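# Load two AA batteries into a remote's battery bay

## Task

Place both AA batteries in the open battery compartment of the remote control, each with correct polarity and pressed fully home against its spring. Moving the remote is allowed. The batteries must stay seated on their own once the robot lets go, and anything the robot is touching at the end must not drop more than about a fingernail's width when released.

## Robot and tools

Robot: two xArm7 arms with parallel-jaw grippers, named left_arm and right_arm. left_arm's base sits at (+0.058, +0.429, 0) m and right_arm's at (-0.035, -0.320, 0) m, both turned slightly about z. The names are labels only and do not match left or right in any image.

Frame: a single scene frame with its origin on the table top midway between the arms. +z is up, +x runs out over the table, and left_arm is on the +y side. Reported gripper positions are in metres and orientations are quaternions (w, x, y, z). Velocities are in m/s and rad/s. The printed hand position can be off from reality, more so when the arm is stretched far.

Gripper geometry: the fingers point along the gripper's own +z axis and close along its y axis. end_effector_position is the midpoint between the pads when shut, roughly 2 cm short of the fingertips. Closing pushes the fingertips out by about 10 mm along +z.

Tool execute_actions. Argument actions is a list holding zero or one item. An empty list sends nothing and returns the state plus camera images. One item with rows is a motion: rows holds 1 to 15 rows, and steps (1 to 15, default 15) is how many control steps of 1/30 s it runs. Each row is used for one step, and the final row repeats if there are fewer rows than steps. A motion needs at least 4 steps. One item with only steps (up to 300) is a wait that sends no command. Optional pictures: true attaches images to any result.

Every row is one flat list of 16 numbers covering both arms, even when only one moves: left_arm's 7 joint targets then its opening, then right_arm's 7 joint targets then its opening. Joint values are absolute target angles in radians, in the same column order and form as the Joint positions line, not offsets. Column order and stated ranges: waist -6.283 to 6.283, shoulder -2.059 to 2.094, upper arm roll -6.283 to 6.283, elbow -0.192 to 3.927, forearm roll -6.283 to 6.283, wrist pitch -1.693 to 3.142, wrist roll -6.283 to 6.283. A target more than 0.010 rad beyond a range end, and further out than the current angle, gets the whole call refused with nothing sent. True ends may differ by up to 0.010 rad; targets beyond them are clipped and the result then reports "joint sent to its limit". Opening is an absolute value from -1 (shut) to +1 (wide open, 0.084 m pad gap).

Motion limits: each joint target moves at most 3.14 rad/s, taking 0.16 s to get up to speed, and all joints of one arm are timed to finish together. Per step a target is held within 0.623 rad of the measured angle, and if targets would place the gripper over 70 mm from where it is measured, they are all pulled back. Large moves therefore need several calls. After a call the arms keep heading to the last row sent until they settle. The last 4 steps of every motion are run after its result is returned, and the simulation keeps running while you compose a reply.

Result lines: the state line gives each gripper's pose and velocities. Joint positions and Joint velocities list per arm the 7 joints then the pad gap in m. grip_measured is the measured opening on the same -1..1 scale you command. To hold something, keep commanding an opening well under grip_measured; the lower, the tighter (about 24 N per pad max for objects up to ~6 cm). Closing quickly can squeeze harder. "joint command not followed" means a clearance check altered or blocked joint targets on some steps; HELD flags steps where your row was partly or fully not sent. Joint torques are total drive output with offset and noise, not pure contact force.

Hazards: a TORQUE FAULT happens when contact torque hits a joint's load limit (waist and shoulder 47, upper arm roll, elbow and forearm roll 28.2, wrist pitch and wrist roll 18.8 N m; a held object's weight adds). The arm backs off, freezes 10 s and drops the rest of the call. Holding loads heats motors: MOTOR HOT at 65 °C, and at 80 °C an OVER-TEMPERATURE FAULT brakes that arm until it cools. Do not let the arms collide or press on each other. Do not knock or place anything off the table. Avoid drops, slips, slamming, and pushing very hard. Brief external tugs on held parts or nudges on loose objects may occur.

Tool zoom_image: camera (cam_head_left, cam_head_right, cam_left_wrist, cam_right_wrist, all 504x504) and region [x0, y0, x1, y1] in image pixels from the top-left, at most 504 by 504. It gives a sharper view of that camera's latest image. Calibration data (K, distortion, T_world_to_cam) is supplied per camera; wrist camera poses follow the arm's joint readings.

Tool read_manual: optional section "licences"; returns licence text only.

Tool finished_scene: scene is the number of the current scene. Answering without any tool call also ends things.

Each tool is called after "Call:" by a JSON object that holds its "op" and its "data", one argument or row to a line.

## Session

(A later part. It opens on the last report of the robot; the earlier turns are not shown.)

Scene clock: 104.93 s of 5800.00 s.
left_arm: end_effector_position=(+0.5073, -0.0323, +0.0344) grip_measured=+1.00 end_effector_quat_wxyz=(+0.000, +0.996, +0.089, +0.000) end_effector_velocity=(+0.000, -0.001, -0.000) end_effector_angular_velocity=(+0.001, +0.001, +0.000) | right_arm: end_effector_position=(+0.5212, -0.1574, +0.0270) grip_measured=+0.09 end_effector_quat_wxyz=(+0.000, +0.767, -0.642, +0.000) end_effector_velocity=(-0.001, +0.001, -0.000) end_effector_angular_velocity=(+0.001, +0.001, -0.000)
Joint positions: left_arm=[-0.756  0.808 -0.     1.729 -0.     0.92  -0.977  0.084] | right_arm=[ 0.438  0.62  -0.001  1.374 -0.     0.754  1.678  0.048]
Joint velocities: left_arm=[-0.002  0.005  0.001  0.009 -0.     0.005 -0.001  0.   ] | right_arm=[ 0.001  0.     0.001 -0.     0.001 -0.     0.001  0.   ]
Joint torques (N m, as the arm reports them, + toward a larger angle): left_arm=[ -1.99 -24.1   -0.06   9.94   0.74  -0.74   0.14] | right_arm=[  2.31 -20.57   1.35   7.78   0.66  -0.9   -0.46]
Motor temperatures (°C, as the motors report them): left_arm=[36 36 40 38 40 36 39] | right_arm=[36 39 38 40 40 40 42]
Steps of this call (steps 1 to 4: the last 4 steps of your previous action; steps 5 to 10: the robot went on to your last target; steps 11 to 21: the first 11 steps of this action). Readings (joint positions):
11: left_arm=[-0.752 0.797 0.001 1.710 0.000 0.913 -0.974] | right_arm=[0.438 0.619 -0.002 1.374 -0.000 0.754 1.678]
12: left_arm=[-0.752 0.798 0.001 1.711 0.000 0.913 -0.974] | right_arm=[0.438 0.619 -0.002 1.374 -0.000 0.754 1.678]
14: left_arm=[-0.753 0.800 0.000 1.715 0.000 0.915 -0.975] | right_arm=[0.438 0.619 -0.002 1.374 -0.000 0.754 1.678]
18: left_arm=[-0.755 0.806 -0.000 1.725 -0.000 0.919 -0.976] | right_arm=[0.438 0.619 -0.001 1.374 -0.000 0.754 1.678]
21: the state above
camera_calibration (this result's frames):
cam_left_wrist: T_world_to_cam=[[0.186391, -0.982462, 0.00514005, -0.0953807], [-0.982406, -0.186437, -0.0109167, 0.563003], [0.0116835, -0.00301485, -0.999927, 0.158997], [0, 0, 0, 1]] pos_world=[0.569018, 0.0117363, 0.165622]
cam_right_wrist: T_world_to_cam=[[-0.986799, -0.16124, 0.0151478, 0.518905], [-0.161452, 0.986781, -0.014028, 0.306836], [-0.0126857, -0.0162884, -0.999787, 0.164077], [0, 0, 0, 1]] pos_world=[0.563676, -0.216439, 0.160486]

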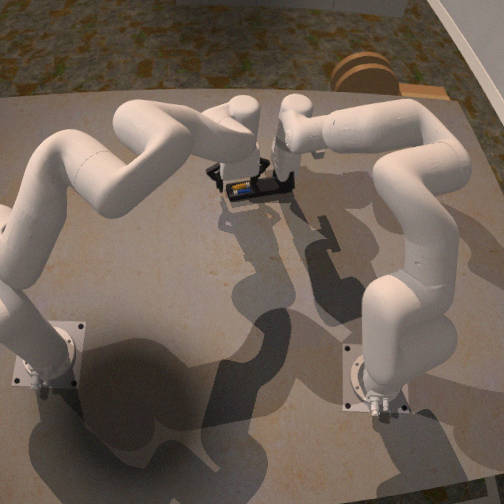

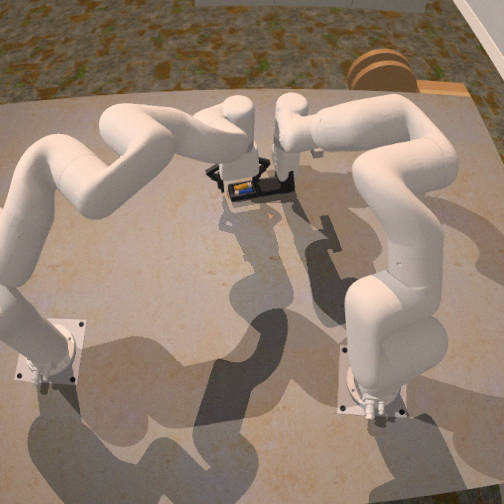

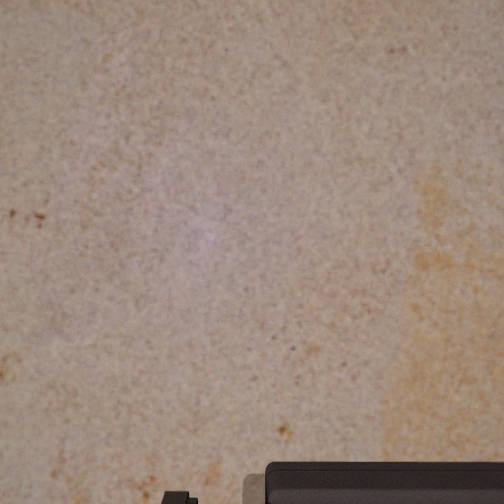

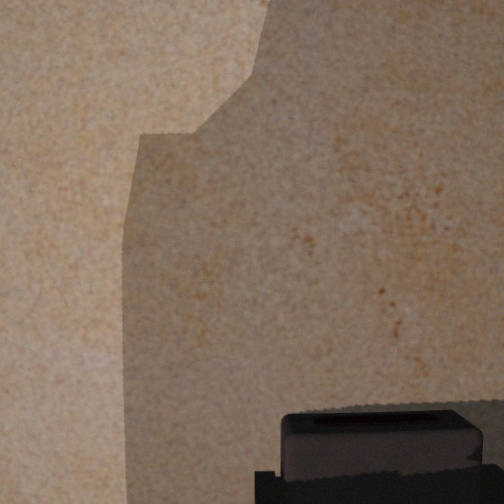

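Call:
{"op": "execute_actions", "data": {
  "actions": [
    {"rows":[[-0.7558,0.8040,0,1.7305,0,0.9265,-0.9768,1,0.439,0.6196,0,1.3738,0,0.7542,1.678,-0.3],[-0.7558,0.7960,0,1.7330,0,0.9370,-0.9768,1,0.439,0.6196,0,1.3738,0,0.7542,1.678,-0.3],[-0.7558,0.7840,0,1.7365,0,0.9525,-0.9768,1,0.439,0.6196,0,1.3738,0,0.7542,1.678,-0.3],[-0.7558,0.7660,0,1.7415,0,0.9755,-0.9768,1,0.439,0.6196,0,1.3738,0,0.7542,1.678,-0.3],[-0.7558,0.7660,0,1.7415,0,0.9755,-0.9768,1,0.439,0.6196,0,1.3738,0,0.7542,1.678,-0.3],[-0.7558,0.7660,0,1.7415,0,0.9755,-0.9768,1,0.439,0.6196,0,1.3738,0,0.7542,1.678,-0.3],[-0.7558,0.7660,0,1.7415,0,0.9755,-0.9768,0.3,0.439,0.6196,0,1.3738,0,0.7542,1.678,-0.3],[-0.7558,0.7660,0,1.7415,0,0.9755,-0.9768,-0.4,0.439,0.6196,0,1.3738,0,0.7542,1.678,-0.3],[-0.7558,0.7660,0,1.7415,0,0.9755,-0.9768,-1,0.439,0.6196,0,1.3738,0,0.7542,1.678,-0.3]],"steps":15}
  ]
}}

Call:
{"op": "execute_actions", "data": {
  "actions": [
    {"rows":[[-0.7734,0.8325,0,1.8657,0,1.0333,-2.5654,-1,0.439,0.6196,0,1.3738,0,0.7542,1.678,-0.3]],"steps":15}
  ]
}}

Call:
{"op": "execute_actions", "data": {
  "actions": [
    {"rows":[[-0.7734,0.8325,0,1.8657,0,1.0333,-2.5654,-1,0.439,0.6196,0,1.3738,0,0.7542,1.678,-0.3]],"steps":12}
  ],
  "pictures": true
}}

Scene clock: 106.30 s of 5800.00 s.
left_arm: end_effector_position=(+0.5083, -0.0331, +0.0642) grip_measured=+0.22 end_effector_quat_wxyz=(+0.002, +0.996, +0.089, +0.001) end_effector_velocity=(-0.027, +0.029, -0.064) end_effector_angular_velocity=(+0.098, +0.097, +0.000) | right_arm: end_effector_position=(+0.5204, -0.1538, +0.0270) grip_measured=+0.09 end_effector_quat_wxyz=(-0.001, +0.769, -0.640, -0.001) end_effector_velocity=(+0.000, -0.001, -0.000) end_effector_angular_velocity=(-0.001, -0.000, -0.003)
Joint positions: left_arm=[-0.756  0.764 -0.     1.743  0.     0.975 -0.977  0.053] | right_arm=[0.44  0.62  0.002 1.374 0.    0.754 1.678 0.048]
Joint velocities: left_arm=[ 0.001  0.059  0.001 -0.063 -0.002  0.017  0.002 -0.207] | right_arm=[-0.     0.    -0.002  0.     0.     0.     0.001 -0.   ]
Joint torques (N m, as the arm reports them, + toward a larger angle): left_arm=[ -1.71 -25.79  -0.04  11.2    0.72  -0.71   0.13] | right_arm=[  0.05 -21.08  -0.79   7.45   0.52  -0.29  -0.34]
Motor temperatures (°C, as the motors report them): left_arm=[36 36 40 38 40 36 39] | right_arm=[36 39 38 40 40 40 42]
Steps of this call (steps 1 to 4: the last 4 steps of your previous action; steps 5 to 15: the robot went on to your last target; steps 16 to 30: nothing new was sent; steps 31 to 41: the first 11 steps of this action). Readings (joint positions):
31: left_arm=[-0.756 0.808 -0.000 1.729 -0.000 0.921 -0.977] | right_arm=[0.439 0.620 -0.001 1.374 -0.000 0.754 1.678]
32: left_arm=[-0.756 0.807 0.000 1.729 0.000 0.924 -0.977] | right_arm=[0.439 0.620 -0.000 1.374 0.000 0.754 1.678]
34: left_arm=[-0.756 0.798 0.000 1.729 0.000 0.942 -0.977] | right_arm=[0.440 0.620 0.002 1.374 0.000 0.754 1.678]
38: left_arm=[-0.756 0.764 0.000 1.745 0.000 0.973 -0.977] | right_arm=[0.440 0.620 0.003 1.374 0.000 0.754 1.678]
41: the state above

Scene clock: 106.80 s of 5800.00 s.
left_arm: end_effector_position=(+0.5103, -0.0506, +0.0643) grip_measured=-1.00 end_effector_quat_wxyz=(-0.000, +0.899, +0.437, -0.000) end_effector_velocity=(+0.005, -0.029, +0.003) end_effector_angular_velocity=(+0.007, +0.003, +3.091) | right_arm: end_effector_position=(+0.5205, -0.1553, +0.0270) grip_measured=+0.09 end_effector_quat_wxyz=(-0.000, +0.768, -0.640, -0.000) end_effector_velocity=(+0.002, -0.005, +0.000) end_effector_angular_velocity=(-0.003, -0.002, -0.007)
Joint positions: left_arm=[-0.771  0.822 -0.001  1.845 -0.     1.024 -1.719  0.   ] | right_arm=[0.44  0.619 0.001 1.374 0.    0.754 1.678 0.048]
Joint velocities: left_arm=[-0.026  0.099  0.001  0.182  0.001  0.089 -3.117  0.   ] | right_arm=[-0.003 -0.    -0.005  0.001 -0.001  0.     0.     0.   ]
Joint torques (N m, as the arm reports them, + toward a larger angle): left_arm=[ -0.15 -27.41   0.63  10.96   0.71  -0.89   0.18] | right_arm=[ -3.32 -20.78  -3.9    7.6    0.01  -0.49  -0.31]
Motor temperatures (°C, as the motors report them): left_arm=[36 36 40 38 40 36 39] | right_arm=[36 39 38 40 40 40 42]
Steps of this call (steps 1 to 4: the last 4 steps of your previous action; steps 5 to 15: the first 11 steps of this action). Readings (joint positions):
5: left_arm=[-0.756 0.768 0.000 1.740 -0.000 0.976 -0.978] | right_arm=[0.440 0.620 0.002 1.374 0.000 0.754 1.678]
6: left_arm=[-0.756 0.768 0.000 1.742 0.000 0.977 -0.987] | right_arm=[0.440 0.620 0.002 1.374 0.000 0.754 1.678]
8: left_arm=[-0.758 0.774 0.000 1.757 0.000 0.983 -1.058] | right_arm=[0.440 0.620 0.002 1.374 0.000 0.754 1.678]
12: left_arm=[-0.766 0.807 -0.000 1.817 0.000 1.010 -1.407] | right_arm=[0.440 0.619 0.001 1.374 0.000 0.754 1.678]
15: the state above

Scene clock: 107.20 s of 5800.00 s.
left_arm: end_effector_position=(+0.5116, -0.0532, +0.0651) grip_measured=-1.00 end_effector_quat_wxyz=(-0.000, +0.642, +0.766, -0.000) end_effector_velocity=(+0.000, +0.000, -0.000) end_effector_angular_velocity=(+0.001, +0.000, +0.080) | right_arm: end_effector_position=(+0.5208, -0.1561, +0.0270) grip_measured=+0.09 end_effector_quat_wxyz=(+0.000, +0.768, -0.641, -0.000) end_effector_velocity=(+0.000, +0.000, +0.000) end_effector_angular_velocity=(-0.000, -0.001, -0.000)
Joint positions: left_arm=[-0.773  0.832 -0.     1.865 -0.     1.033 -2.561  0.   ] | right_arm=[0.439 0.62  0.    1.374 0.    0.754 1.678 0.048]
Joint velocities: left_arm=[ 0.     0.001  0.     0.001 -0.     0.001 -0.079  0.   ] | right_arm=[ 0.001  0.    -0.001  0.001  0.    -0.     0.     0.   ]
Joint torques (N m, as the arm reports them, + toward a larger angle): left_arm=[ -1.84 -26.52   0.09  11.33   0.65  -0.71   0.5 ] | right_arm=[ -3.2  -20.81  -4.07   7.59  -0.01  -0.59  -0.33]
Motor temperatures (°C, as the motors report them): left_arm=[36 36 40 38 40 36 39] | right_arm=[36 39 38 40 40 40 42]
Steps of this call (steps 1 to 4: the last 4 steps of your previous action; steps 5 to 12: the first 8 steps of this action). Readings (joint positions):
5: left_arm=[-0.773 0.830 0.000 1.861 0.000 1.031 -2.241] | right_arm=[0.439 0.620 0.000 1.374 0.000 0.754 1.678]
6: left_arm=[-0.773 0.831 0.000 1.863 0.000 1.032 -2.338] | right_arm=[0.439 0.620 0.000 1.374 0.000 0.754 1.678]
8: left_arm=[-0.773 0.832 0.000 1.864 -0.000 1.033 -2.484] | right_arm=[0.439 0.620 0.000 1.374 0.000 0.754 1.678]
12: the state above
camera_calibration (this result's frames):
cam_left_wrist: T_world_to_cam=[[0.983137, 0.182811, 0.00459941, -0.462471], [0.182851, -0.98308, -0.0109049, -0.0748044], [0.00252806, 0.011562, -0.99993, 0.19505], [0, 0, 0, 1]] pos_world=[0.467858, 0.00875081, 0.196348]
cam_right_wrist: T_world_to_cam=[[-0.986499, -0.163066, 0.0151697, 0.518328], [-0.163266, 0.986496, -0.0130249, 0.306327], [-0.0128409, -0.0153257, -0.9998, 0.164318], [0, 0, 0, 1]] pos_world=[0.563453, -0.21515, 0.160412]

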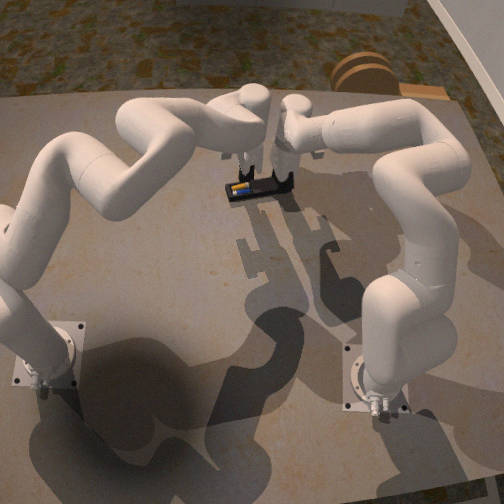

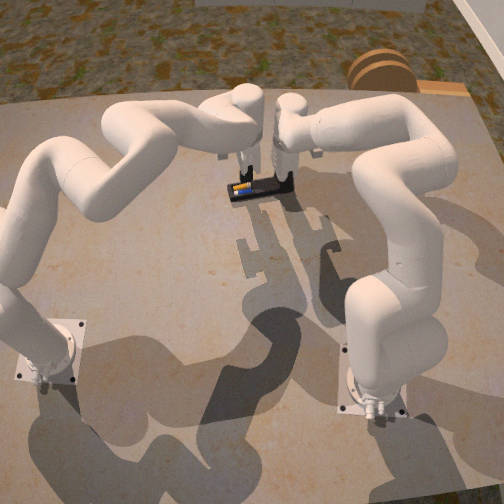

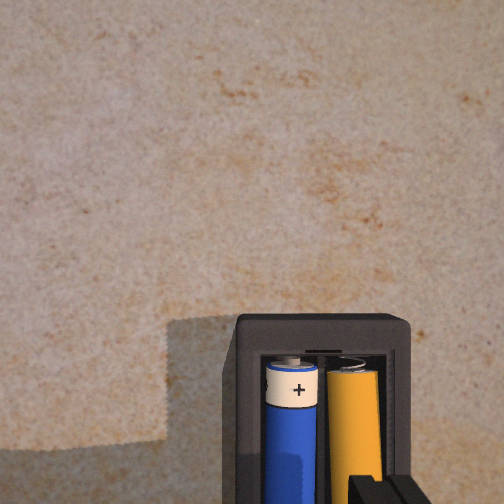

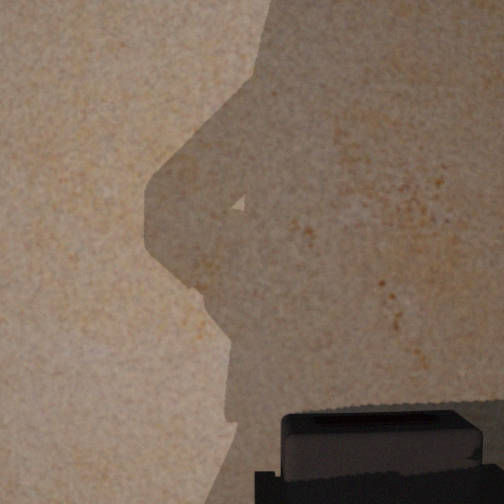

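Call:
{"op": "execute_actions", "data": {
  "actions": [
    {"rows":[[-0.7734,0.8420,0,1.8629,0,1.0209,-2.5654,-1,0.439,0.6196,0,1.3738,0,0.7542,1.678,-0.3],[-0.7734,0.8500,0,1.8606,0,1.0106,-2.5654,-1,0.439,0.6196,0,1.3738,0,0.7542,1.678,-0.3],[-0.7734,0.8530,0,1.8597,0,1.0067,-2.5654,-1,0.439,0.6196,0,1.3738,0,0.7542,1.678,-0.3],[-0.7734,0.8552,0,1.8591,0,1.0039,-2.5654,-1,0.439,0.6196,0,1.3738,0,0.7542,1.678,-0.3],[-0.7734,0.8574,0,1.8584,0,1.0010,-2.5654,-1,0.439,0.6196,0,1.3738,0,0.7542,1.678,-0.3],[-0.7734,0.8596,0,1.8578,0,0.9982,-2.5654,-1,0.439,0.6196,0,1.3738,0,0.7542,1.678,-0.3],[-0.7734,0.8618,0,1.8571,0,0.9953,-2.5654,-1,0.439,0.6196,0,1.3738,0,0.7542,1.678,-0.3],[-0.7734,0.8640,0,1.8565,0,0.9925,-2.5654,-1,0.439,0.6196,0,1.3738,0,0.7542,1.678,-0.3],[-0.7734,0.8662,0,1.8558,0,0.9896,-2.5654,-1,0.439,0.6196,0,1.3738,0,0.7542,1.678,-0.3],[-0.7734,0.8684,0,1.8552,0,0.9868,-2.5654,-1,0.439,0.6196,0,1.3738,0,0.7542,1.678,-0.3]],"steps":15}
  ],
  "pictures": true
}}

Scene clock: 107.97 s of 5800.00 s.
left_arm: end_effector_position=(+0.5128, -0.0550, +0.0459) grip_measured=-1.00 end_effector_quat_wxyz=(+0.003, +0.641, +0.768, -0.001) end_effector_velocity=(+0.001, -0.019, -0.005) end_effector_angular_velocity=(-0.042, -0.028, -0.015) | right_arm: end_effector_position=(+0.5209, -0.1561, +0.0270) grip_measured=+0.09 end_effector_quat_wxyz=(+0.000, +0.768, -0.641, -0.000) end_effector_velocity=(-0.000, -0.000, -0.000) end_effector_angular_velocity=(-0.001, +0.001, -0.000)
Joint positions: left_arm=[-0.774  0.862 -0.     1.859 -0.     0.99  -2.565  0.   ] | right_arm=[0.439 0.62  0.    1.374 0.    0.754 1.678 0.048]
Joint velocities: left_arm=[-0.009  0.021 -0.01   0.01  -0.001 -0.061  0.     0.   ] | right_arm=[-0.001  0.     0.    -0.001 -0.001  0.     0.     0.   ]
Joint torques (N m, as the arm reports them, + toward a larger angle): left_arm=[ -0.61 -18.9    0.89   7.84   0.71  -0.94   0.09] | right_arm=[ -3.23 -20.65  -4.1    7.63  -0.01  -0.72  -0.29]
Motor temperatures (°C, as the motors report them): left_arm=[36 36 40 38 40 36 39] | right_arm=[36 39 38 40 40 40 42]
Steps of this call (steps 1 to 4: the last 4 steps of your previous action; steps 5 to 12: the robot went on to your last target; steps 13 to 23: the first 11 steps of this action). Readings (joint positions):
13: left_arm=[-0.773 0.833 -0.000 1.866 -0.000 1.033 -2.565] | right_arm=[0.439 0.620 0.000 1.374 0.000 0.754 1.678]
14: left_arm=[-0.773 0.835 -0.000 1.866 0.000 1.027 -2.565] | right_arm=[0.439 0.620 0.000 1.374 0.000 0.754 1.678]
16: left_arm=[-0.773 0.846 -0.000 1.863 0.000 1.012 -2.565] | right_arm=[0.439 0.620 0.000 1.374 0.000 0.754 1.678]
20: left_arm=[-0.773 0.859 0.000 1.858 0.000 0.998 -2.565] | right_arm=[0.439 0.620 0.000 1.374 0.000 0.754 1.678]
23: the state above
camera_calibration (this result's frames):
cam_left_wrist: T_world_to_cam=[[0.982417, 0.186538, 0.00780899, -0.462787], [0.18658, -0.982427, -0.00503198, -0.0791445], [0.0067331, 0.00640051, -0.999957, 0.173474], [0, 0, 0, 1]] pos_world=[0.468248, 0.00746339, 0.176682]
cam_right_wrist: T_world_to_cam=[[-0.986515, -0.162975, 0.0150984, 0.518383], [-0.163174, 0.986511, -0.0130705, 0.306355], [-0.0127645, -0.0153579, -0.999801, 0.164273], [0, 0, 0, 1]] pos_world=[0.563479, -0.215216, 0.160418]

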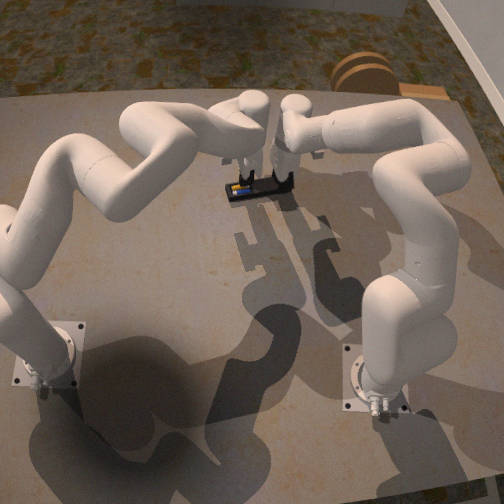

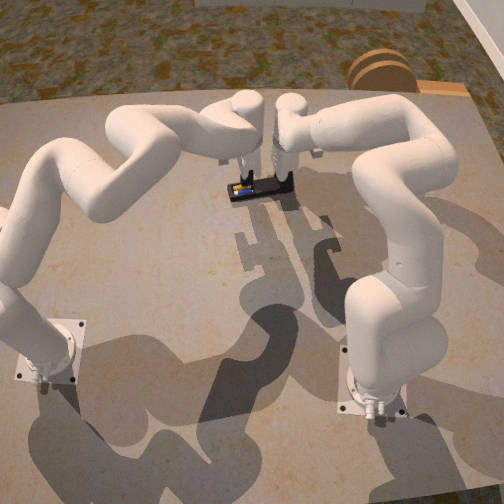

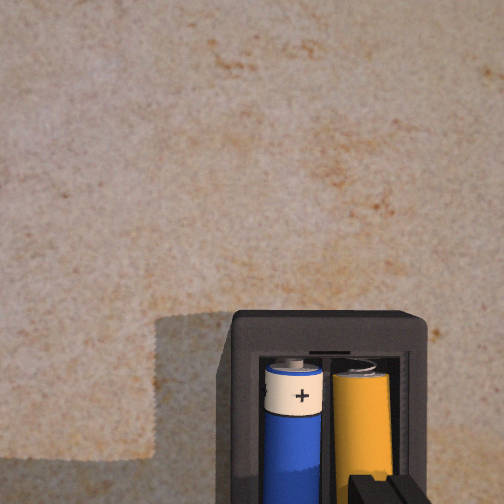

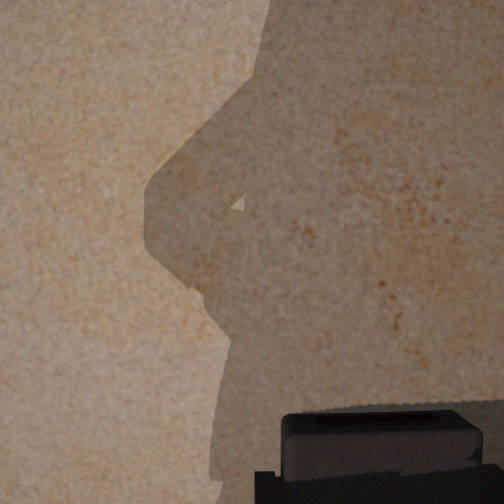

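Call:
{"op": "execute_actions", "data": {
  "actions": [
    {"rows":[[-0.7734,0.8600,0,1.8577,0,0.9987,-2.5654,-1,0.439,0.6196,0,1.3738,0,0.7542,1.678,-0.3],[-0.7734,0.8520,0,1.8600,0,1.0080,-2.5654,-1,0.439,0.6196,0,1.3738,0,0.7542,1.678,-0.3],[-0.7734,0.8520,0,1.8600,0,1.0080,-2.5654,-1,0.439,0.6196,0,1.3738,0,0.7542,1.678,-0.3],[-0.7751,0.8470,0,1.8500,0,1.0030,-2.5671,-1,0.439,0.6196,0,1.3738,0,0.7542,1.678,-0.3],[-0.7768,0.8420,0,1.8402,0,0.9982,-2.5688,-1,0.439,0.6196,0,1.3738,0,0.7542,1.678,-0.3]],"steps":13}
  ],
  "pictures": true
}}

Scene clock: 108.87 s of 5800.00 s.
left_arm: end_effector_position=(+0.5081, -0.0500, +0.0470) grip_measured=-1.00 end_effector_quat_wxyz=(-0.004, +0.640, +0.768, +0.001) end_effector_velocity=(-0.014, -0.008, +0.005) end_effector_angular_velocity=(+0.001, +0.012, -0.019) | right_arm: end_effector_position=(+0.5209, -0.1561, +0.0270) grip_measured=+0.09 end_effector_quat_wxyz=(+0.000, +0.768, -0.641, -0.000) end_effector_velocity=(+0.000, -0.000, +0.000) end_effector_angular_velocity=(-0.001, -0.001, +0.000)
Joint positions: left_arm=[-0.776  0.846  0.002  1.837  0.     0.998 -2.569  0.   ] | right_arm=[0.439 0.62  0.    1.374 0.    0.754 1.678 0.048]
Joint velocities: left_arm=[-0.013 -0.015 -0.012 -0.01   0.001  0.014 -0.002  0.   ] | right_arm=[-0.     0.     0.     0.001 -0.001 -0.     0.    -0.   ]
Joint torques (N m, as the arm reports them, + toward a larger angle): left_arm=[ -2.01 -24.76  -0.6    9.99   0.21  -0.59   0.26] | right_arm=[ -3.21 -20.63  -4.08   7.59   0.03  -0.8   -0.33]
Motor temperatures (°C, as the motors report them): left_arm=[36 36 40 38 40 36 39] | right_arm=[36 39 38 40 40 40 42]
Steps of this call (steps 1 to 4: the last 4 steps of your previous action; steps 5 to 15: the robot went on to your last target; steps 16 to 18: nothing new was sent; steps 19 to 27: the first 9 steps of this action). Readings (joint positions):
19: left_arm=[-0.774 0.863 -0.000 1.856 -0.000 0.987 -2.565] | right_arm=[0.439 0.620 0.000 1.374 0.000 0.754 1.678]
20: left_arm=[-0.774 0.861 -0.000 1.857 -0.000 0.990 -2.565] | right_arm=[0.439 0.620 0.000 1.374 0.000 0.754 1.678]
22: left_arm=[-0.773 0.857 0.000 1.854 0.000 1.002 -2.566] | right_arm=[0.439 0.620 0.000 1.374 0.000 0.754 1.678]
26: left_arm=[-0.775 0.847 0.002 1.837 0.001 0.998 -2.569] | right_arm=[0.439 0.620 0.000 1.374 0.000 0.754 1.678]
27: the state above
camera_calibration (this result's frames):
cam_left_wrist: T_world_to_cam=[[0.982028, 0.188724, 0.00191921, -0.458505], [0.188727, -0.981858, -0.0183569, -0.0737886], [-0.00157999, 0.0183892, -0.99983, 0.179352], [0, 0, 0, 1]] pos_world=[0.464474, 0.0107829, 0.178847]
cam_right_wrist: T_world_to_cam=[[-0.986516, -0.162967, 0.0150847, 0.518391], [-0.163167, 0.986512, -0.0130723, 0.306356], [-0.0127509, -0.0153574, -0.999801, 0.164266], [0, 0, 0, 1]] pos_world=[0.563483, -0.21522, 0.160419]

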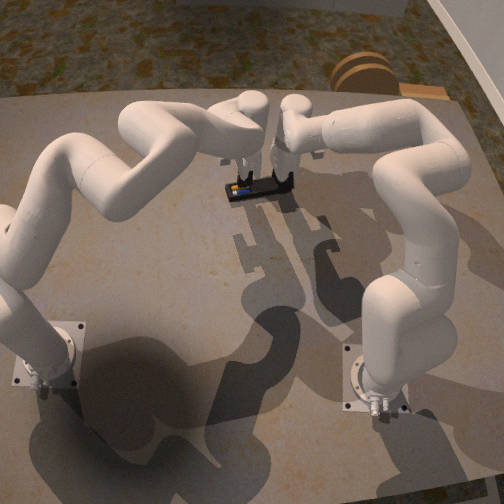

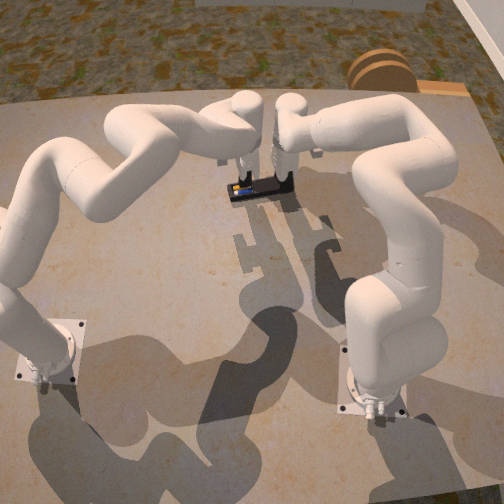

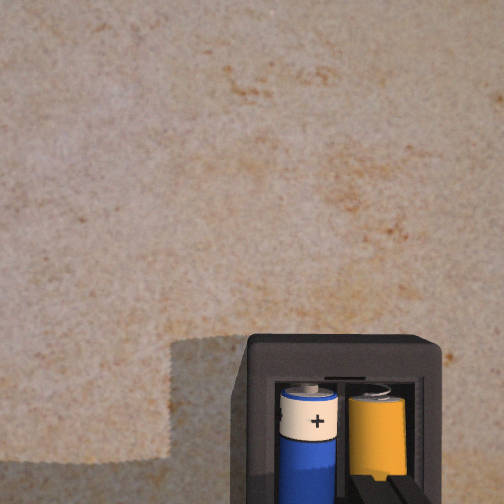

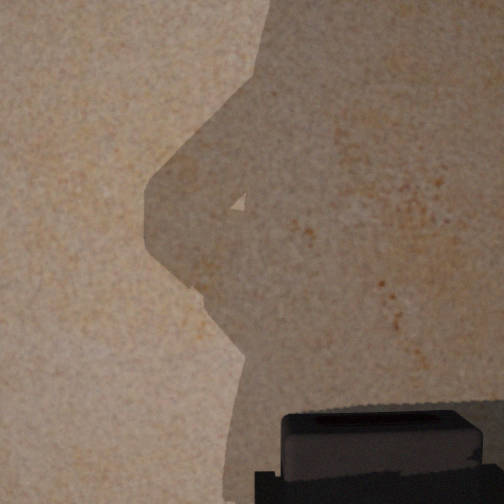

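Call:
{"op": "execute_actions", "data": {
  "actions": [
    {"rows":[[-0.7747,0.8330,0,1.8260,0,0.9930,-2.5667,-1,0.439,0.6196,0,1.3738,0,0.7542,1.678,-0.3],[-0.7726,0.8242,0,1.8118,0,0.9876,-2.5646,-1,0.439,0.6196,0,1.3738,0,0.7542,1.678,-0.3],[-0.7726,0.8242,0,1.8118,0,0.9876,-2.5646,-1,0.439,0.6196,0,1.3738,0,0.7542,1.678,-0.3],[-0.7726,0.8242,0,1.8118,0,0.9876,-2.5646,-1,0.439,0.6196,0,1.3738,0,0.7542,1.678,-0.3],[-0.7726,0.8272,0,1.8110,0,0.9838,-2.5646,-1,0.439,0.6196,0,1.3738,0,0.7542,1.678,-0.3],[-0.7726,0.8287,0,1.8106,0,0.9819,-2.5646,-1,0.439,0.6196,0,1.3738,0,0.7542,1.678,-0.3],[-0.7726,0.8302,0,1.8102,0,0.9800,-2.5646,-1,0.439,0.6196,0,1.3738,0,0.7542,1.678,-0.3],[-0.7726,0.8317,0,1.8098,0,0.9781,-2.5646,-1,0.439,0.6196,0,1.3738,0,0.7542,1.678,-0.3],[-0.7726,0.8332,0,1.8094,0,0.9762,-2.5646,-1,0.439,0.6196,0,1.3738,0,0.7542,1.678,-0.3],[-0.7726,0.8347,0,1.8090,0,0.9743,-2.5646,-1,0.439,0.6196,0,1.3738,0,0.7542,1.678,-0.3],[-0.7726,0.8362,0,1.8086,0,0.9724,-2.5646,-1,0.439,0.6196,0,1.3738,0,0.7542,1.678,-0.3]],"steps":15}
  ],
  "pictures": true
}}

Scene clock: 109.97 s of 5800.00 s.
left_arm: end_effector_position=(+0.5080, -0.0482, +0.0466) grip_measured=-1.00 end_effector_quat_wxyz=(+0.001, +0.641, +0.768, +0.000) end_effector_velocity=(+0.029, -0.007, +0.014) end_effector_angular_velocity=(-0.051, -0.069, +0.018) | right_arm: end_effector_position=(+0.5209, -0.1562, +0.0270) grip_measured=+0.09 end_effector_quat_wxyz=(+0.000, +0.768, -0.641, +0.000) end_effector_velocity=(+0.000, -0.002, -0.000) end_effector_angular_velocity=(-0.002, +0.000, -0.001)
Joint positions: left_arm=[-0.773  0.833  0.     1.81   0.     0.976 -2.565  0.   ] | right_arm=[ 0.439  0.62  -0.     1.374 -0.     0.754  1.678  0.048]
Joint velocities: left_arm=[ 0.007  0.003  0.018  0.028  0.003 -0.059 -0.     0.   ] | right_arm=[-0.    -0.    -0.002 -0.001 -0.001  0.    -0.001 -0.   ]
Joint torques (N m, as the arm reports them, + toward a larger angle): left_arm=[ -3.04 -22.78  -1.34   9.42   0.23  -0.56   0.12] | right_arm=[ -3.52 -20.69  -4.05   7.68   0.1   -0.73  -0.32]
Motor temperatures (°C, as the motors report them): left_arm=[36 36 40 38 40 36 39] | right_arm=[36 39 38 40 40 40 42]
Steps of this call (steps 1 to 4: the last 4 steps of your previous action; steps 5 to 15: the robot went on to your last target; steps 16 to 22: nothing new was sent; steps 23 to 33: the first 11 steps of this action). Readings (joint positions):
23: left_arm=[-0.777 0.842 -0.000 1.840 -0.000 0.998 -2.569] | right_arm=[0.439 0.620 0.000 1.374 0.000 0.754 1.678]
24: left_arm=[-0.776 0.839 -0.000 1.834 -0.000 0.996 -2.568] | right_arm=[0.439 0.620 0.000 1.374 0.000 0.754 1.678]
26: left_arm=[-0.774 0.828 -0.000 1.817 -0.000 0.990 -2.565] | right_arm=[0.439 0.620 0.000 1.374 0.000 0.754 1.678]
30: left_arm=[-0.772 0.828 0.001 1.811 0.000 0.982 -2.565] | right_arm=[0.439 0.620 0.000 1.374 0.000 0.754 1.678]
33: the state above
camera_calibration (this result's frames):
cam_left_wrist: T_world_to_cam=[[0.982332, 0.187052, 0.00589278, -0.459215], [0.187103, -0.982292, -0.00978526, -0.0716129], [0.00395808, 0.0107149, -0.999935, 0.175752], [0, 0, 0, 1]] pos_world=[0.463806, 0.0136691, 0.177746]
cam_right_wrist: T_world_to_cam=[[-0.986516, -0.16297, 0.0150676, 0.518397], [-0.16317, 0.986511, -0.0131003, 0.306374], [-0.0127294, -0.0153822, -0.999801, 0.164251], [0, 0, 0, 1]] pos_world=[0.563488, -0.215232, 0.160421]

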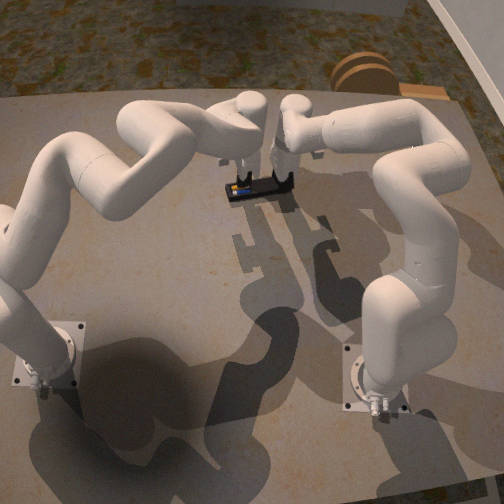

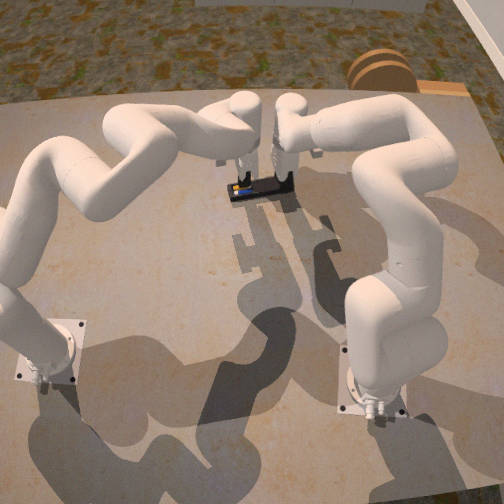

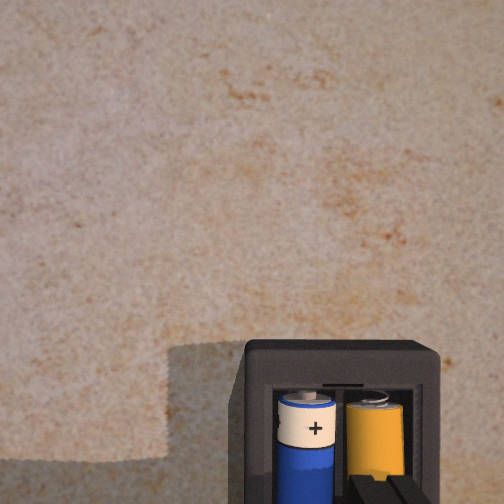

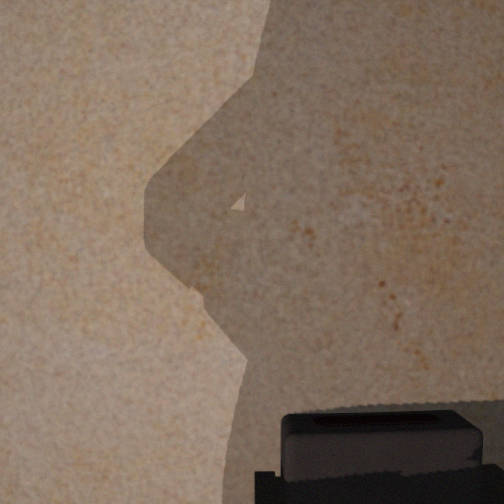

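Call:
{"op": "execute_actions", "data": {
  "actions": [
    {"rows":[[-0.7726,0.8377,0,1.8082,0,0.9705,-2.5646,-1,0.439,0.6196,0,1.3738,0,0.7542,1.678,-0.3],[-0.7726,0.8392,0,1.8078,0,0.9686,-2.5646,-1,0.439,0.6196,0,1.3738,0,0.7542,1.678,-0.3],[-0.7726,0.8407,0,1.8074,0,0.9667,-2.5646,-1,0.439,0.6196,0,1.3738,0,0.7542,1.678,-0.3],[-0.7726,0.8422,0,1.8070,0,0.9648,-2.5646,-1,0.439,0.6196,0,1.3738,0,0.7542,1.678,-0.3],[-0.7726,0.8437,0,1.8066,0,0.9629,-2.5646,-1,0.439,0.6196,0,1.3738,0,0.7542,1.678,-0.3]],"steps":13}
  ],
  "pictures": true
}}

Scene clock: 110.43 s of 5800.00 s.
left_arm: end_effector_position=(+0.5100, -0.0492, +0.0443) grip_measured=-1.00 end_effector_quat_wxyz=(+0.005, +0.640, +0.768, -0.000) end_effector_velocity=(-0.000, -0.001, -0.003) end_effector_angular_velocity=(-0.002, -0.002, -0.003) | right_arm: end_effector_position=(+0.5211, -0.1569, +0.0270) grip_measured=+0.09 end_effector_quat_wxyz=(+0.000, +0.767, -0.642, +0.000) end_effector_velocity=(-0.000, -0.001, -0.001) end_effector_angular_velocity=(-0.002, +0.001, -0.001)
Joint positions: left_arm=[-0.772  0.838  0.001  1.811  0.     0.963 -2.565  0.   ] | right_arm=[ 0.438  0.62  -0.001  1.374  0.     0.754  1.678  0.048]
Joint velocities: left_arm=[-0.001  0.005 -0.001 -0.001  0.001 -0.009  0.001  0.   ] | right_arm=[-0.001  0.001 -0.001 -0.001 -0.001 -0.     0.     0.   ]
Joint torques (N m, as the arm reports them, + toward a larger angle): left_arm=[ -6.47 -13.33  -3.01   5.53   0.01  -1.07   0.12] | right_arm=[ -1.46 -20.84  -2.59   7.58   0.03  -0.71  -0.4 ]
Motor temperatures (°C, as the motors report them): left_arm=[36 36 40 38 40 36 39] | right_arm=[36 39 38 40 40 40 42]
Steps of this call (steps 1 to 4: the last 4 steps of your previous action; step 5: the robot went on to your last target; steps 6 to 14: the first 9 steps of this action). Readings (joint positions):
6: left_arm=[-0.772 0.834 0.001 1.810 0.000 0.972 -2.565] | right_arm=[0.439 0.620 -0.000 1.374 -0.000 0.754 1.678]
7: left_arm=[-0.772 0.835 0.001 1.810 0.000 0.971 -2.565] | right_arm=[0.439 0.620 -0.000 1.374 -0.000 0.754 1.678]
9: left_arm=[-0.772 0.836 0.001 1.810 0.000 0.968 -2.565] | right_arm=[0.439 0.620 -0.000 1.374 -0.000 0.754 1.678]
13: left_arm=[-0.772 0.838 0.001 1.811 0.000 0.964 -2.565] | right_arm=[0.439 0.620 -0.001 1.374 -0.000 0.754 1.678]
14: the state above
camera_calibration (this result's frames):
cam_left_wrist: T_world_to_cam=[[0.982115, 0.187999, 0.0102998, -0.460988], [0.188045, -0.982154, -0.00361989, -0.0737763], [0.00943544, 0.00549197, -0.99994, 0.170423], [0, 0, 0, 1]] pos_world=[0.465009, 0.0132698, 0.174894]
cam_right_wrist: T_world_to_cam=[[-0.986752, -0.161548, 0.0149155, 0.518886], [-0.161751, 0.986738, -0.0135748, 0.3065], [-0.0125248, -0.0158075, -0.999797, 0.164068], [0, 0, 0, 1]] pos_world=[0.563643, -0.216017, 0.160456]

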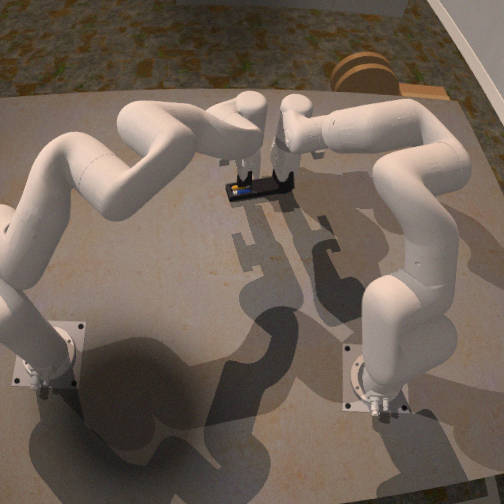

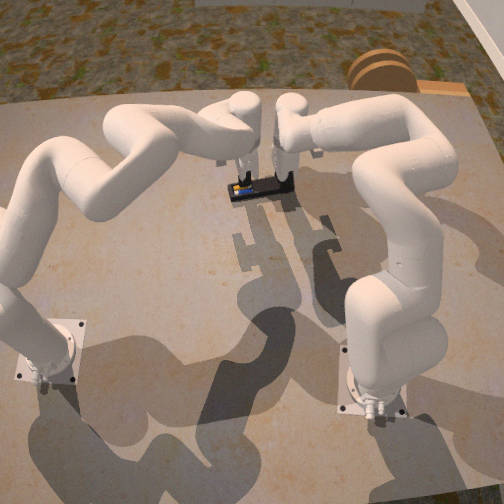

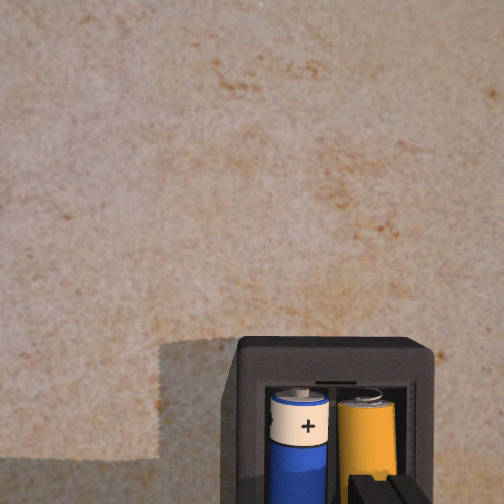

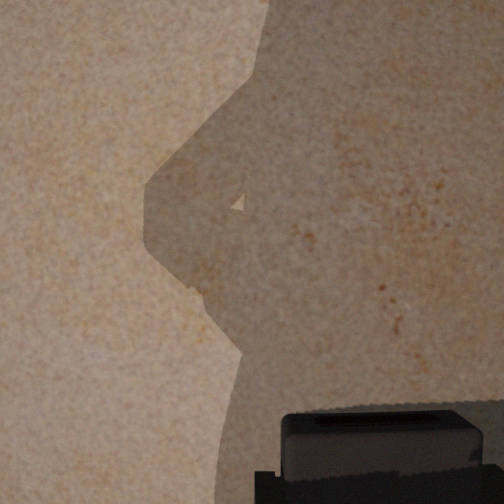

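Call:
{"op": "execute_actions", "data": {
  "actions": [
    {"rows":[[-0.7726,0.8362,0,1.8086,0,0.9724,-2.5646,-1,0.439,0.6196,0,1.3738,0,0.7542,1.678,-0.3],[-0.7726,0.8242,0,1.8118,0,0.9876,-2.5646,-1,0.439,0.6196,0,1.3738,0,0.7542,1.678,-0.3],[-0.7726,0.8100,0,1.8150,0,1.0050,-2.5646,-1,0.439,0.6196,0,1.3738,0,0.7542,1.678,-0.3],[-0.779,0.7400,0,1.7400,0,1.0000,-2.571,-1,0.439,0.6196,0,1.3738,0,0.7542,1.678,-0.3]],"steps":15}
  ],
  "pictures": true
}}

Scene clock: 111.10 s of 5800.00 s.
left_arm: end_effector_position=(+0.4934, -0.0430, +0.0761) grip_measured=-1.00 end_effector_quat_wxyz=(-0.001, +0.642, +0.767, -0.001) end_effector_velocity=(+0.008, +0.031, -0.032) end_effector_angular_velocity=(+0.060, +0.028, +0.036) | right_arm: end_effector_position=(+0.5210, -0.1567, +0.0270) grip_measured=+0.09 end_effector_quat_wxyz=(+0.000, +0.767, -0.641, +0.000) end_effector_velocity=(-0.000, -0.000, -0.000) end_effector_angular_velocity=(+0.000, +0.001, -0.002)
Joint positions: left_arm=[-0.781  0.74  -0.002  1.739 -0.     1.    -2.571  0.   ] | right_arm=[ 0.439  0.62  -0.001  1.374 -0.     0.754  1.678  0.048]
Joint velocities: left_arm=[ 0.016  0.03   0.027 -0.03   0.002  0.003 -0.001  0.   ] | right_arm=[-0.    -0.     0.    -0.001  0.001  0.001  0.001 -0.   ]
Joint torques (N m, as the arm reports them, + toward a larger angle): left_arm=[ -0.27 -24.19   0.47  10.48   0.75  -0.77   0.21] | right_arm=[  0.64 -20.88  -0.39   7.48   0.4   -0.46  -0.37]
Motor temperatures (°C, as the motors report them): left_arm=[36 36 40 38 40 36 39] | right_arm=[36 39 38 40 40 40 42]
Steps of this call (steps 1 to 4: the last 4 steps of your previous action; steps 5 to 9: the robot went on to your last target; steps 10 to 20: the first 11 steps of this action). Readings (joint positions):
10: left_arm=[-0.772 0.837 0.001 1.808 0.000 0.962 -2.565] | right_arm=[0.439 0.620 -0.001 1.374 -0.000 0.754 1.678]
11: left_arm=[-0.772 0.836 0.000 1.808 0.000 0.966 -2.565] | right_arm=[0.439 0.620 -0.001 1.374 -0.000 0.754 1.678]
13: left_arm=[-0.773 0.826 -0.002 1.806 -0.000 0.987 -2.565] | right_arm=[0.439 0.620 -0.001 1.374 -0.000 0.754 1.678]
17: left_arm=[-0.780 0.749 -0.003 1.743 -0.001 1.001 -2.570] | right_arm=[0.439 0.620 -0.001 1.374 -0.000 0.754 1.678]
20: the state above
camera_calibration (this result's frames):
cam_left_wrist: T_world_to_cam=[[0.983017, 0.183498, 0.00242907, -0.446288], [0.183514, -0.982956, -0.0109299, -0.0616602], [0.00038205, 0.0111901, -0.999937, 0.207039], [0, 0, 0, 1]] pos_world=[0.449945, 0.0189669, 0.207437]
cam_right_wrist: T_world_to_cam=[[-0.986641, -0.162221, 0.0149647, 0.518671], [-0.162423, 0.986629, -0.0134699, 0.306559], [-0.0125795, -0.0157205, -0.999797, 0.164111], [0, 0, 0, 1]] pos_world=[0.563599, -0.21574, 0.160446]

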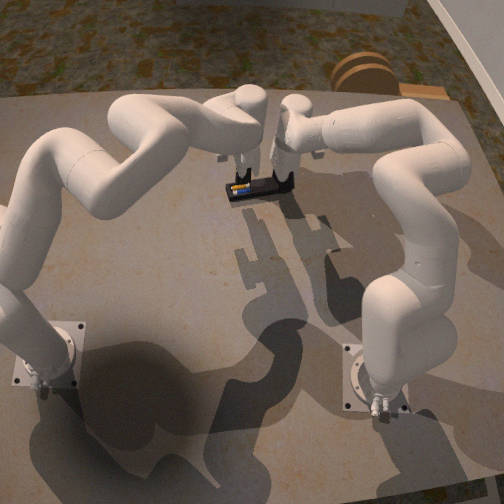

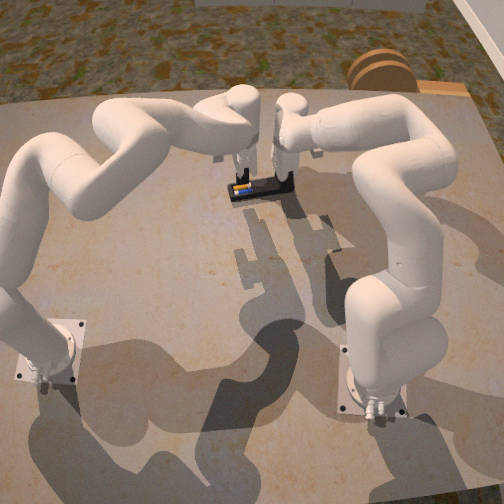

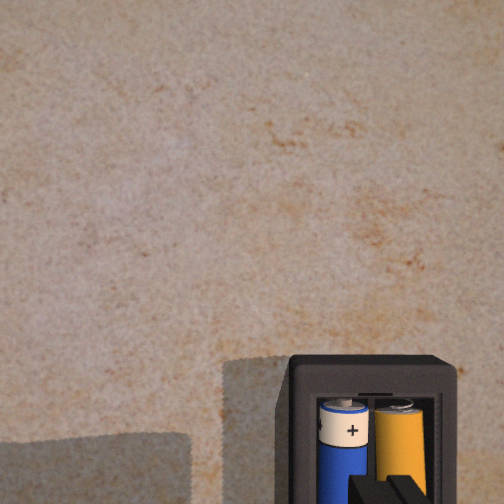

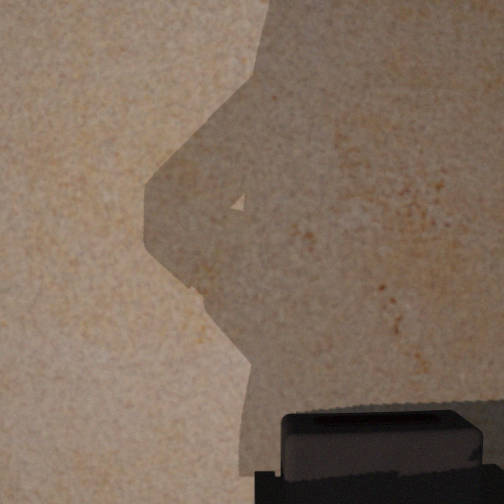

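Call:
{"op": "zoom_image", "data": {
  "camera": "cam_head_right",
  "region": [222, 165, 272, 205]
}}

Call:
{"op": "zoom_image", "data": {
  "camera": "cam_head_left",
  "region": [220, 165, 270, 205]
}}

Region (222, 165, 272, 205) of cam_head_right's 504x504 image, scaled by 10.080, with more detail than that image has; it fills the top 403 rows of this view, and the rest is white.

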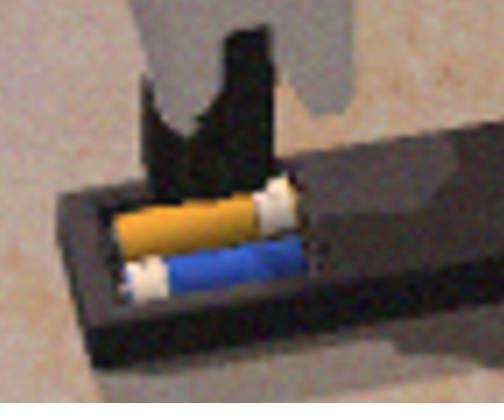

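Region (220, 165, 270, 205) of cam_head_left's 504x504 image, scaled by 10.080, with more detail than that image has; it fills the top 403 rows of this view, and the rest is white.

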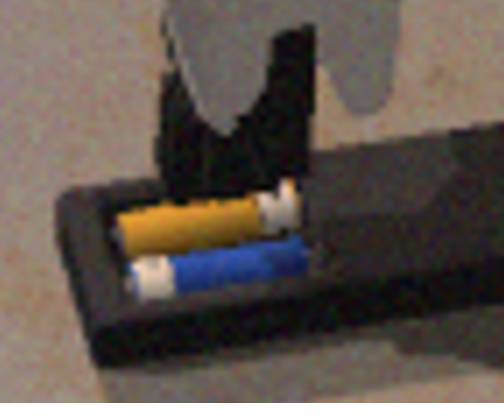

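Call:
{"op": "execute_actions", "data": {
  "actions": [
    {"rows":[[-0.7786,0.8000,0,1.8100,0,1.0100,-2.5706,-1,0.439,0.6196,0,1.3738,0,0.7542,1.678,-0.3],[-0.7786,0.8200,0,1.8300,0,1.0100,-2.5706,-1,0.439,0.6196,0,1.3738,0,0.7542,1.678,-0.3],[-0.7786,0.8283,0,1.8282,0,0.9999,-2.5706,-1,0.439,0.6196,0,1.3738,0,0.7542,1.678,-0.3],[-0.7786,0.8283,0,1.8282,0,0.9999,-2.5706,-1,0.439,0.6196,0,1.3738,0,0.7542,1.678,-0.3],[-0.7786,0.8283,0,1.8282,0,0.9999,-2.5706,-1,0.439,0.6196,0,1.3738,0,0.7542,1.678,-0.3],[-0.7786,0.8328,0,1.8270,0,0.9942,-2.5706,-1,0.439,0.6196,0,1.3738,0,0.7542,1.678,-0.3],[-0.7786,0.8348,0,1.8265,0,0.9917,-2.5706,-1,0.439,0.6196,0,1.3738,0,0.7542,1.678,-0.3],[-0.7786,0.8368,0,1.8259,0,0.9891,-2.5706,-1,0.439,0.6196,0,1.3738,0,0.7542,1.678,-0.3],[-0.7786,0.8388,0,1.8254,0,0.9866,-2.5706,-1,0.439,0.6196,0,1.3738,0,0.7542,1.678,-0.3],[-0.7786,0.8408,0,1.8249,0,0.9841,-2.5706,-1,0.439,0.6196,0,1.3738,0,0.7542,1.678,-0.3],[-0.7786,0.8428,0,1.8243,0,0.9815,-2.5706,-1,0.439,0.6196,0,1.3738,0,0.7542,1.678,-0.3]],"steps":15}
  ],
  "pictures": true
}}

Scene clock: 112.33 s of 5800.00 s.
left_arm: end_effector_position=(+0.5064, -0.0524, +0.0483) grip_measured=-1.00 end_effector_quat_wxyz=(+0.000, +0.641, +0.768, -0.000) end_effector_velocity=(+0.010, -0.014, -0.010) end_effector_angular_velocity=(-0.046, -0.039, -0.001) | right_arm: end_effector_position=(+0.5209, -0.1564, +0.0270) grip_measured=+0.09 end_effector_quat_wxyz=(+0.000, +0.767, -0.641, +0.000) end_effector_velocity=(-0.000, +0.000, -0.000) end_effector_angular_velocity=(-0.000, +0.000, +0.002)
Joint positions: left_arm=[-0.778  0.839  0.     1.826  0.     0.986 -2.571  0.   ] | right_arm=[ 0.439  0.62  -0.     1.374 -0.     0.754  1.678  0.048]
Joint velocities: left_arm=[-0.     0.03  -0.003  0.007 -0.001 -0.083 -0.001  0.   ] | right_arm=[ 0.     0.001  0.     0.001 -0.     0.    -0.001 -0.   ]
Joint torques (N m, as the arm reports them, + toward a larger angle): left_arm=[ -1.94 -25.02  -0.16  10.25   0.6   -0.76   0.09] | right_arm=[  3.23 -20.91   2.08   7.5    0.82  -0.39  -0.41]
Motor temperatures (°C, as the motors report them): left_arm=[36 36 40 38 40 36 39] | right_arm=[36 39 38 40 40 40 42]
Steps of this call (steps 1 to 4: the last 4 steps of your previous action; steps 5 to 15: the robot went on to your last target; steps 16 to 26: nothing new was sent; steps 27 to 37: the first 11 steps of this action). Readings (joint positions):
27: left_arm=[-0.779 0.740 -0.000 1.741 -0.000 1.000 -2.571] | right_arm=[0.439 0.620 -0.000 1.374 -0.000 0.754 1.678]
28: left_arm=[-0.779 0.746 -0.000 1.749 -0.000 1.002 -2.571] | right_arm=[0.439 0.620 -0.000 1.374 -0.000 0.754 1.678]
30: left_arm=[-0.779 0.790 -0.000 1.803 0.000 1.004 -2.571] | right_arm=[0.439 0.620 -0.000 1.374 -0.000 0.754 1.678]
34: left_arm=[-0.778 0.837 0.000 1.822 -0.000 0.995 -2.571] | right_arm=[0.439 0.620 -0.000 1.374 -0.000 0.754 1.678]
37: the state above
camera_calibration (this result's frames):
cam_left_wrist: T_world_to_cam=[[0.982331, 0.187076, 0.00530512, -0.456836], [0.187122, -0.982285, -0.0100524, -0.0754516], [0.00333058, 0.0108675, -0.999935, 0.177868], [0, 0, 0, 1]] pos_world=[0.462291, 0.00941534, 0.179521]
cam_right_wrist: T_world_to_cam=[[-0.986574, -0.162622, 0.0150299, 0.51852], [-0.162823, 0.986566, -0.0132601, 0.306453], [-0.0126716, -0.0155292, -0.999799, 0.164192], [0, 0, 0, 1]] pos_world=[0.563537, -0.215464, 0.16043]

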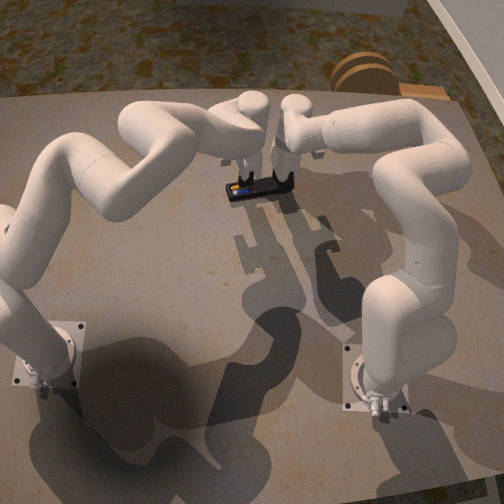

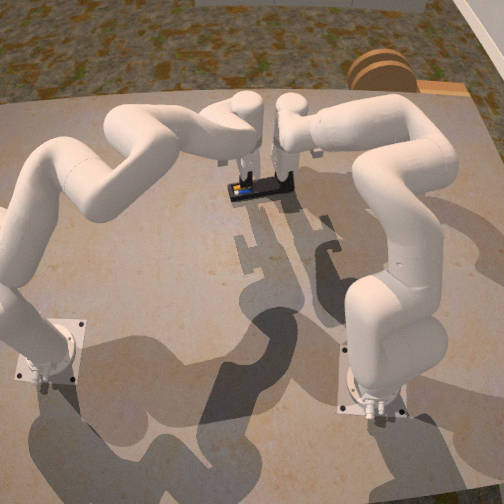

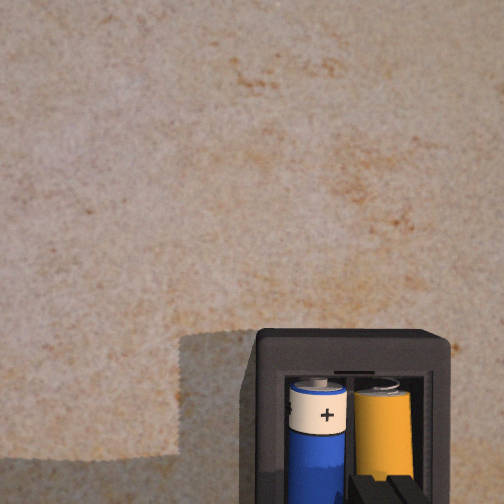

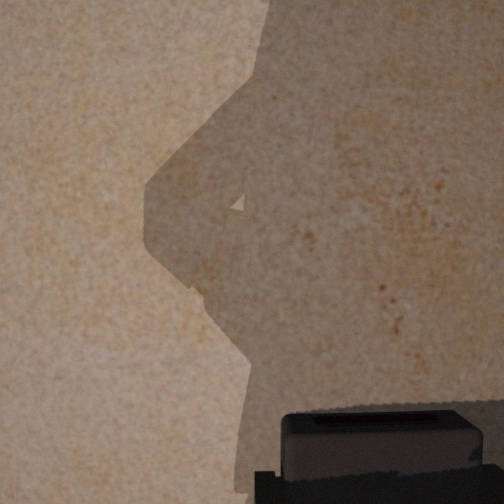

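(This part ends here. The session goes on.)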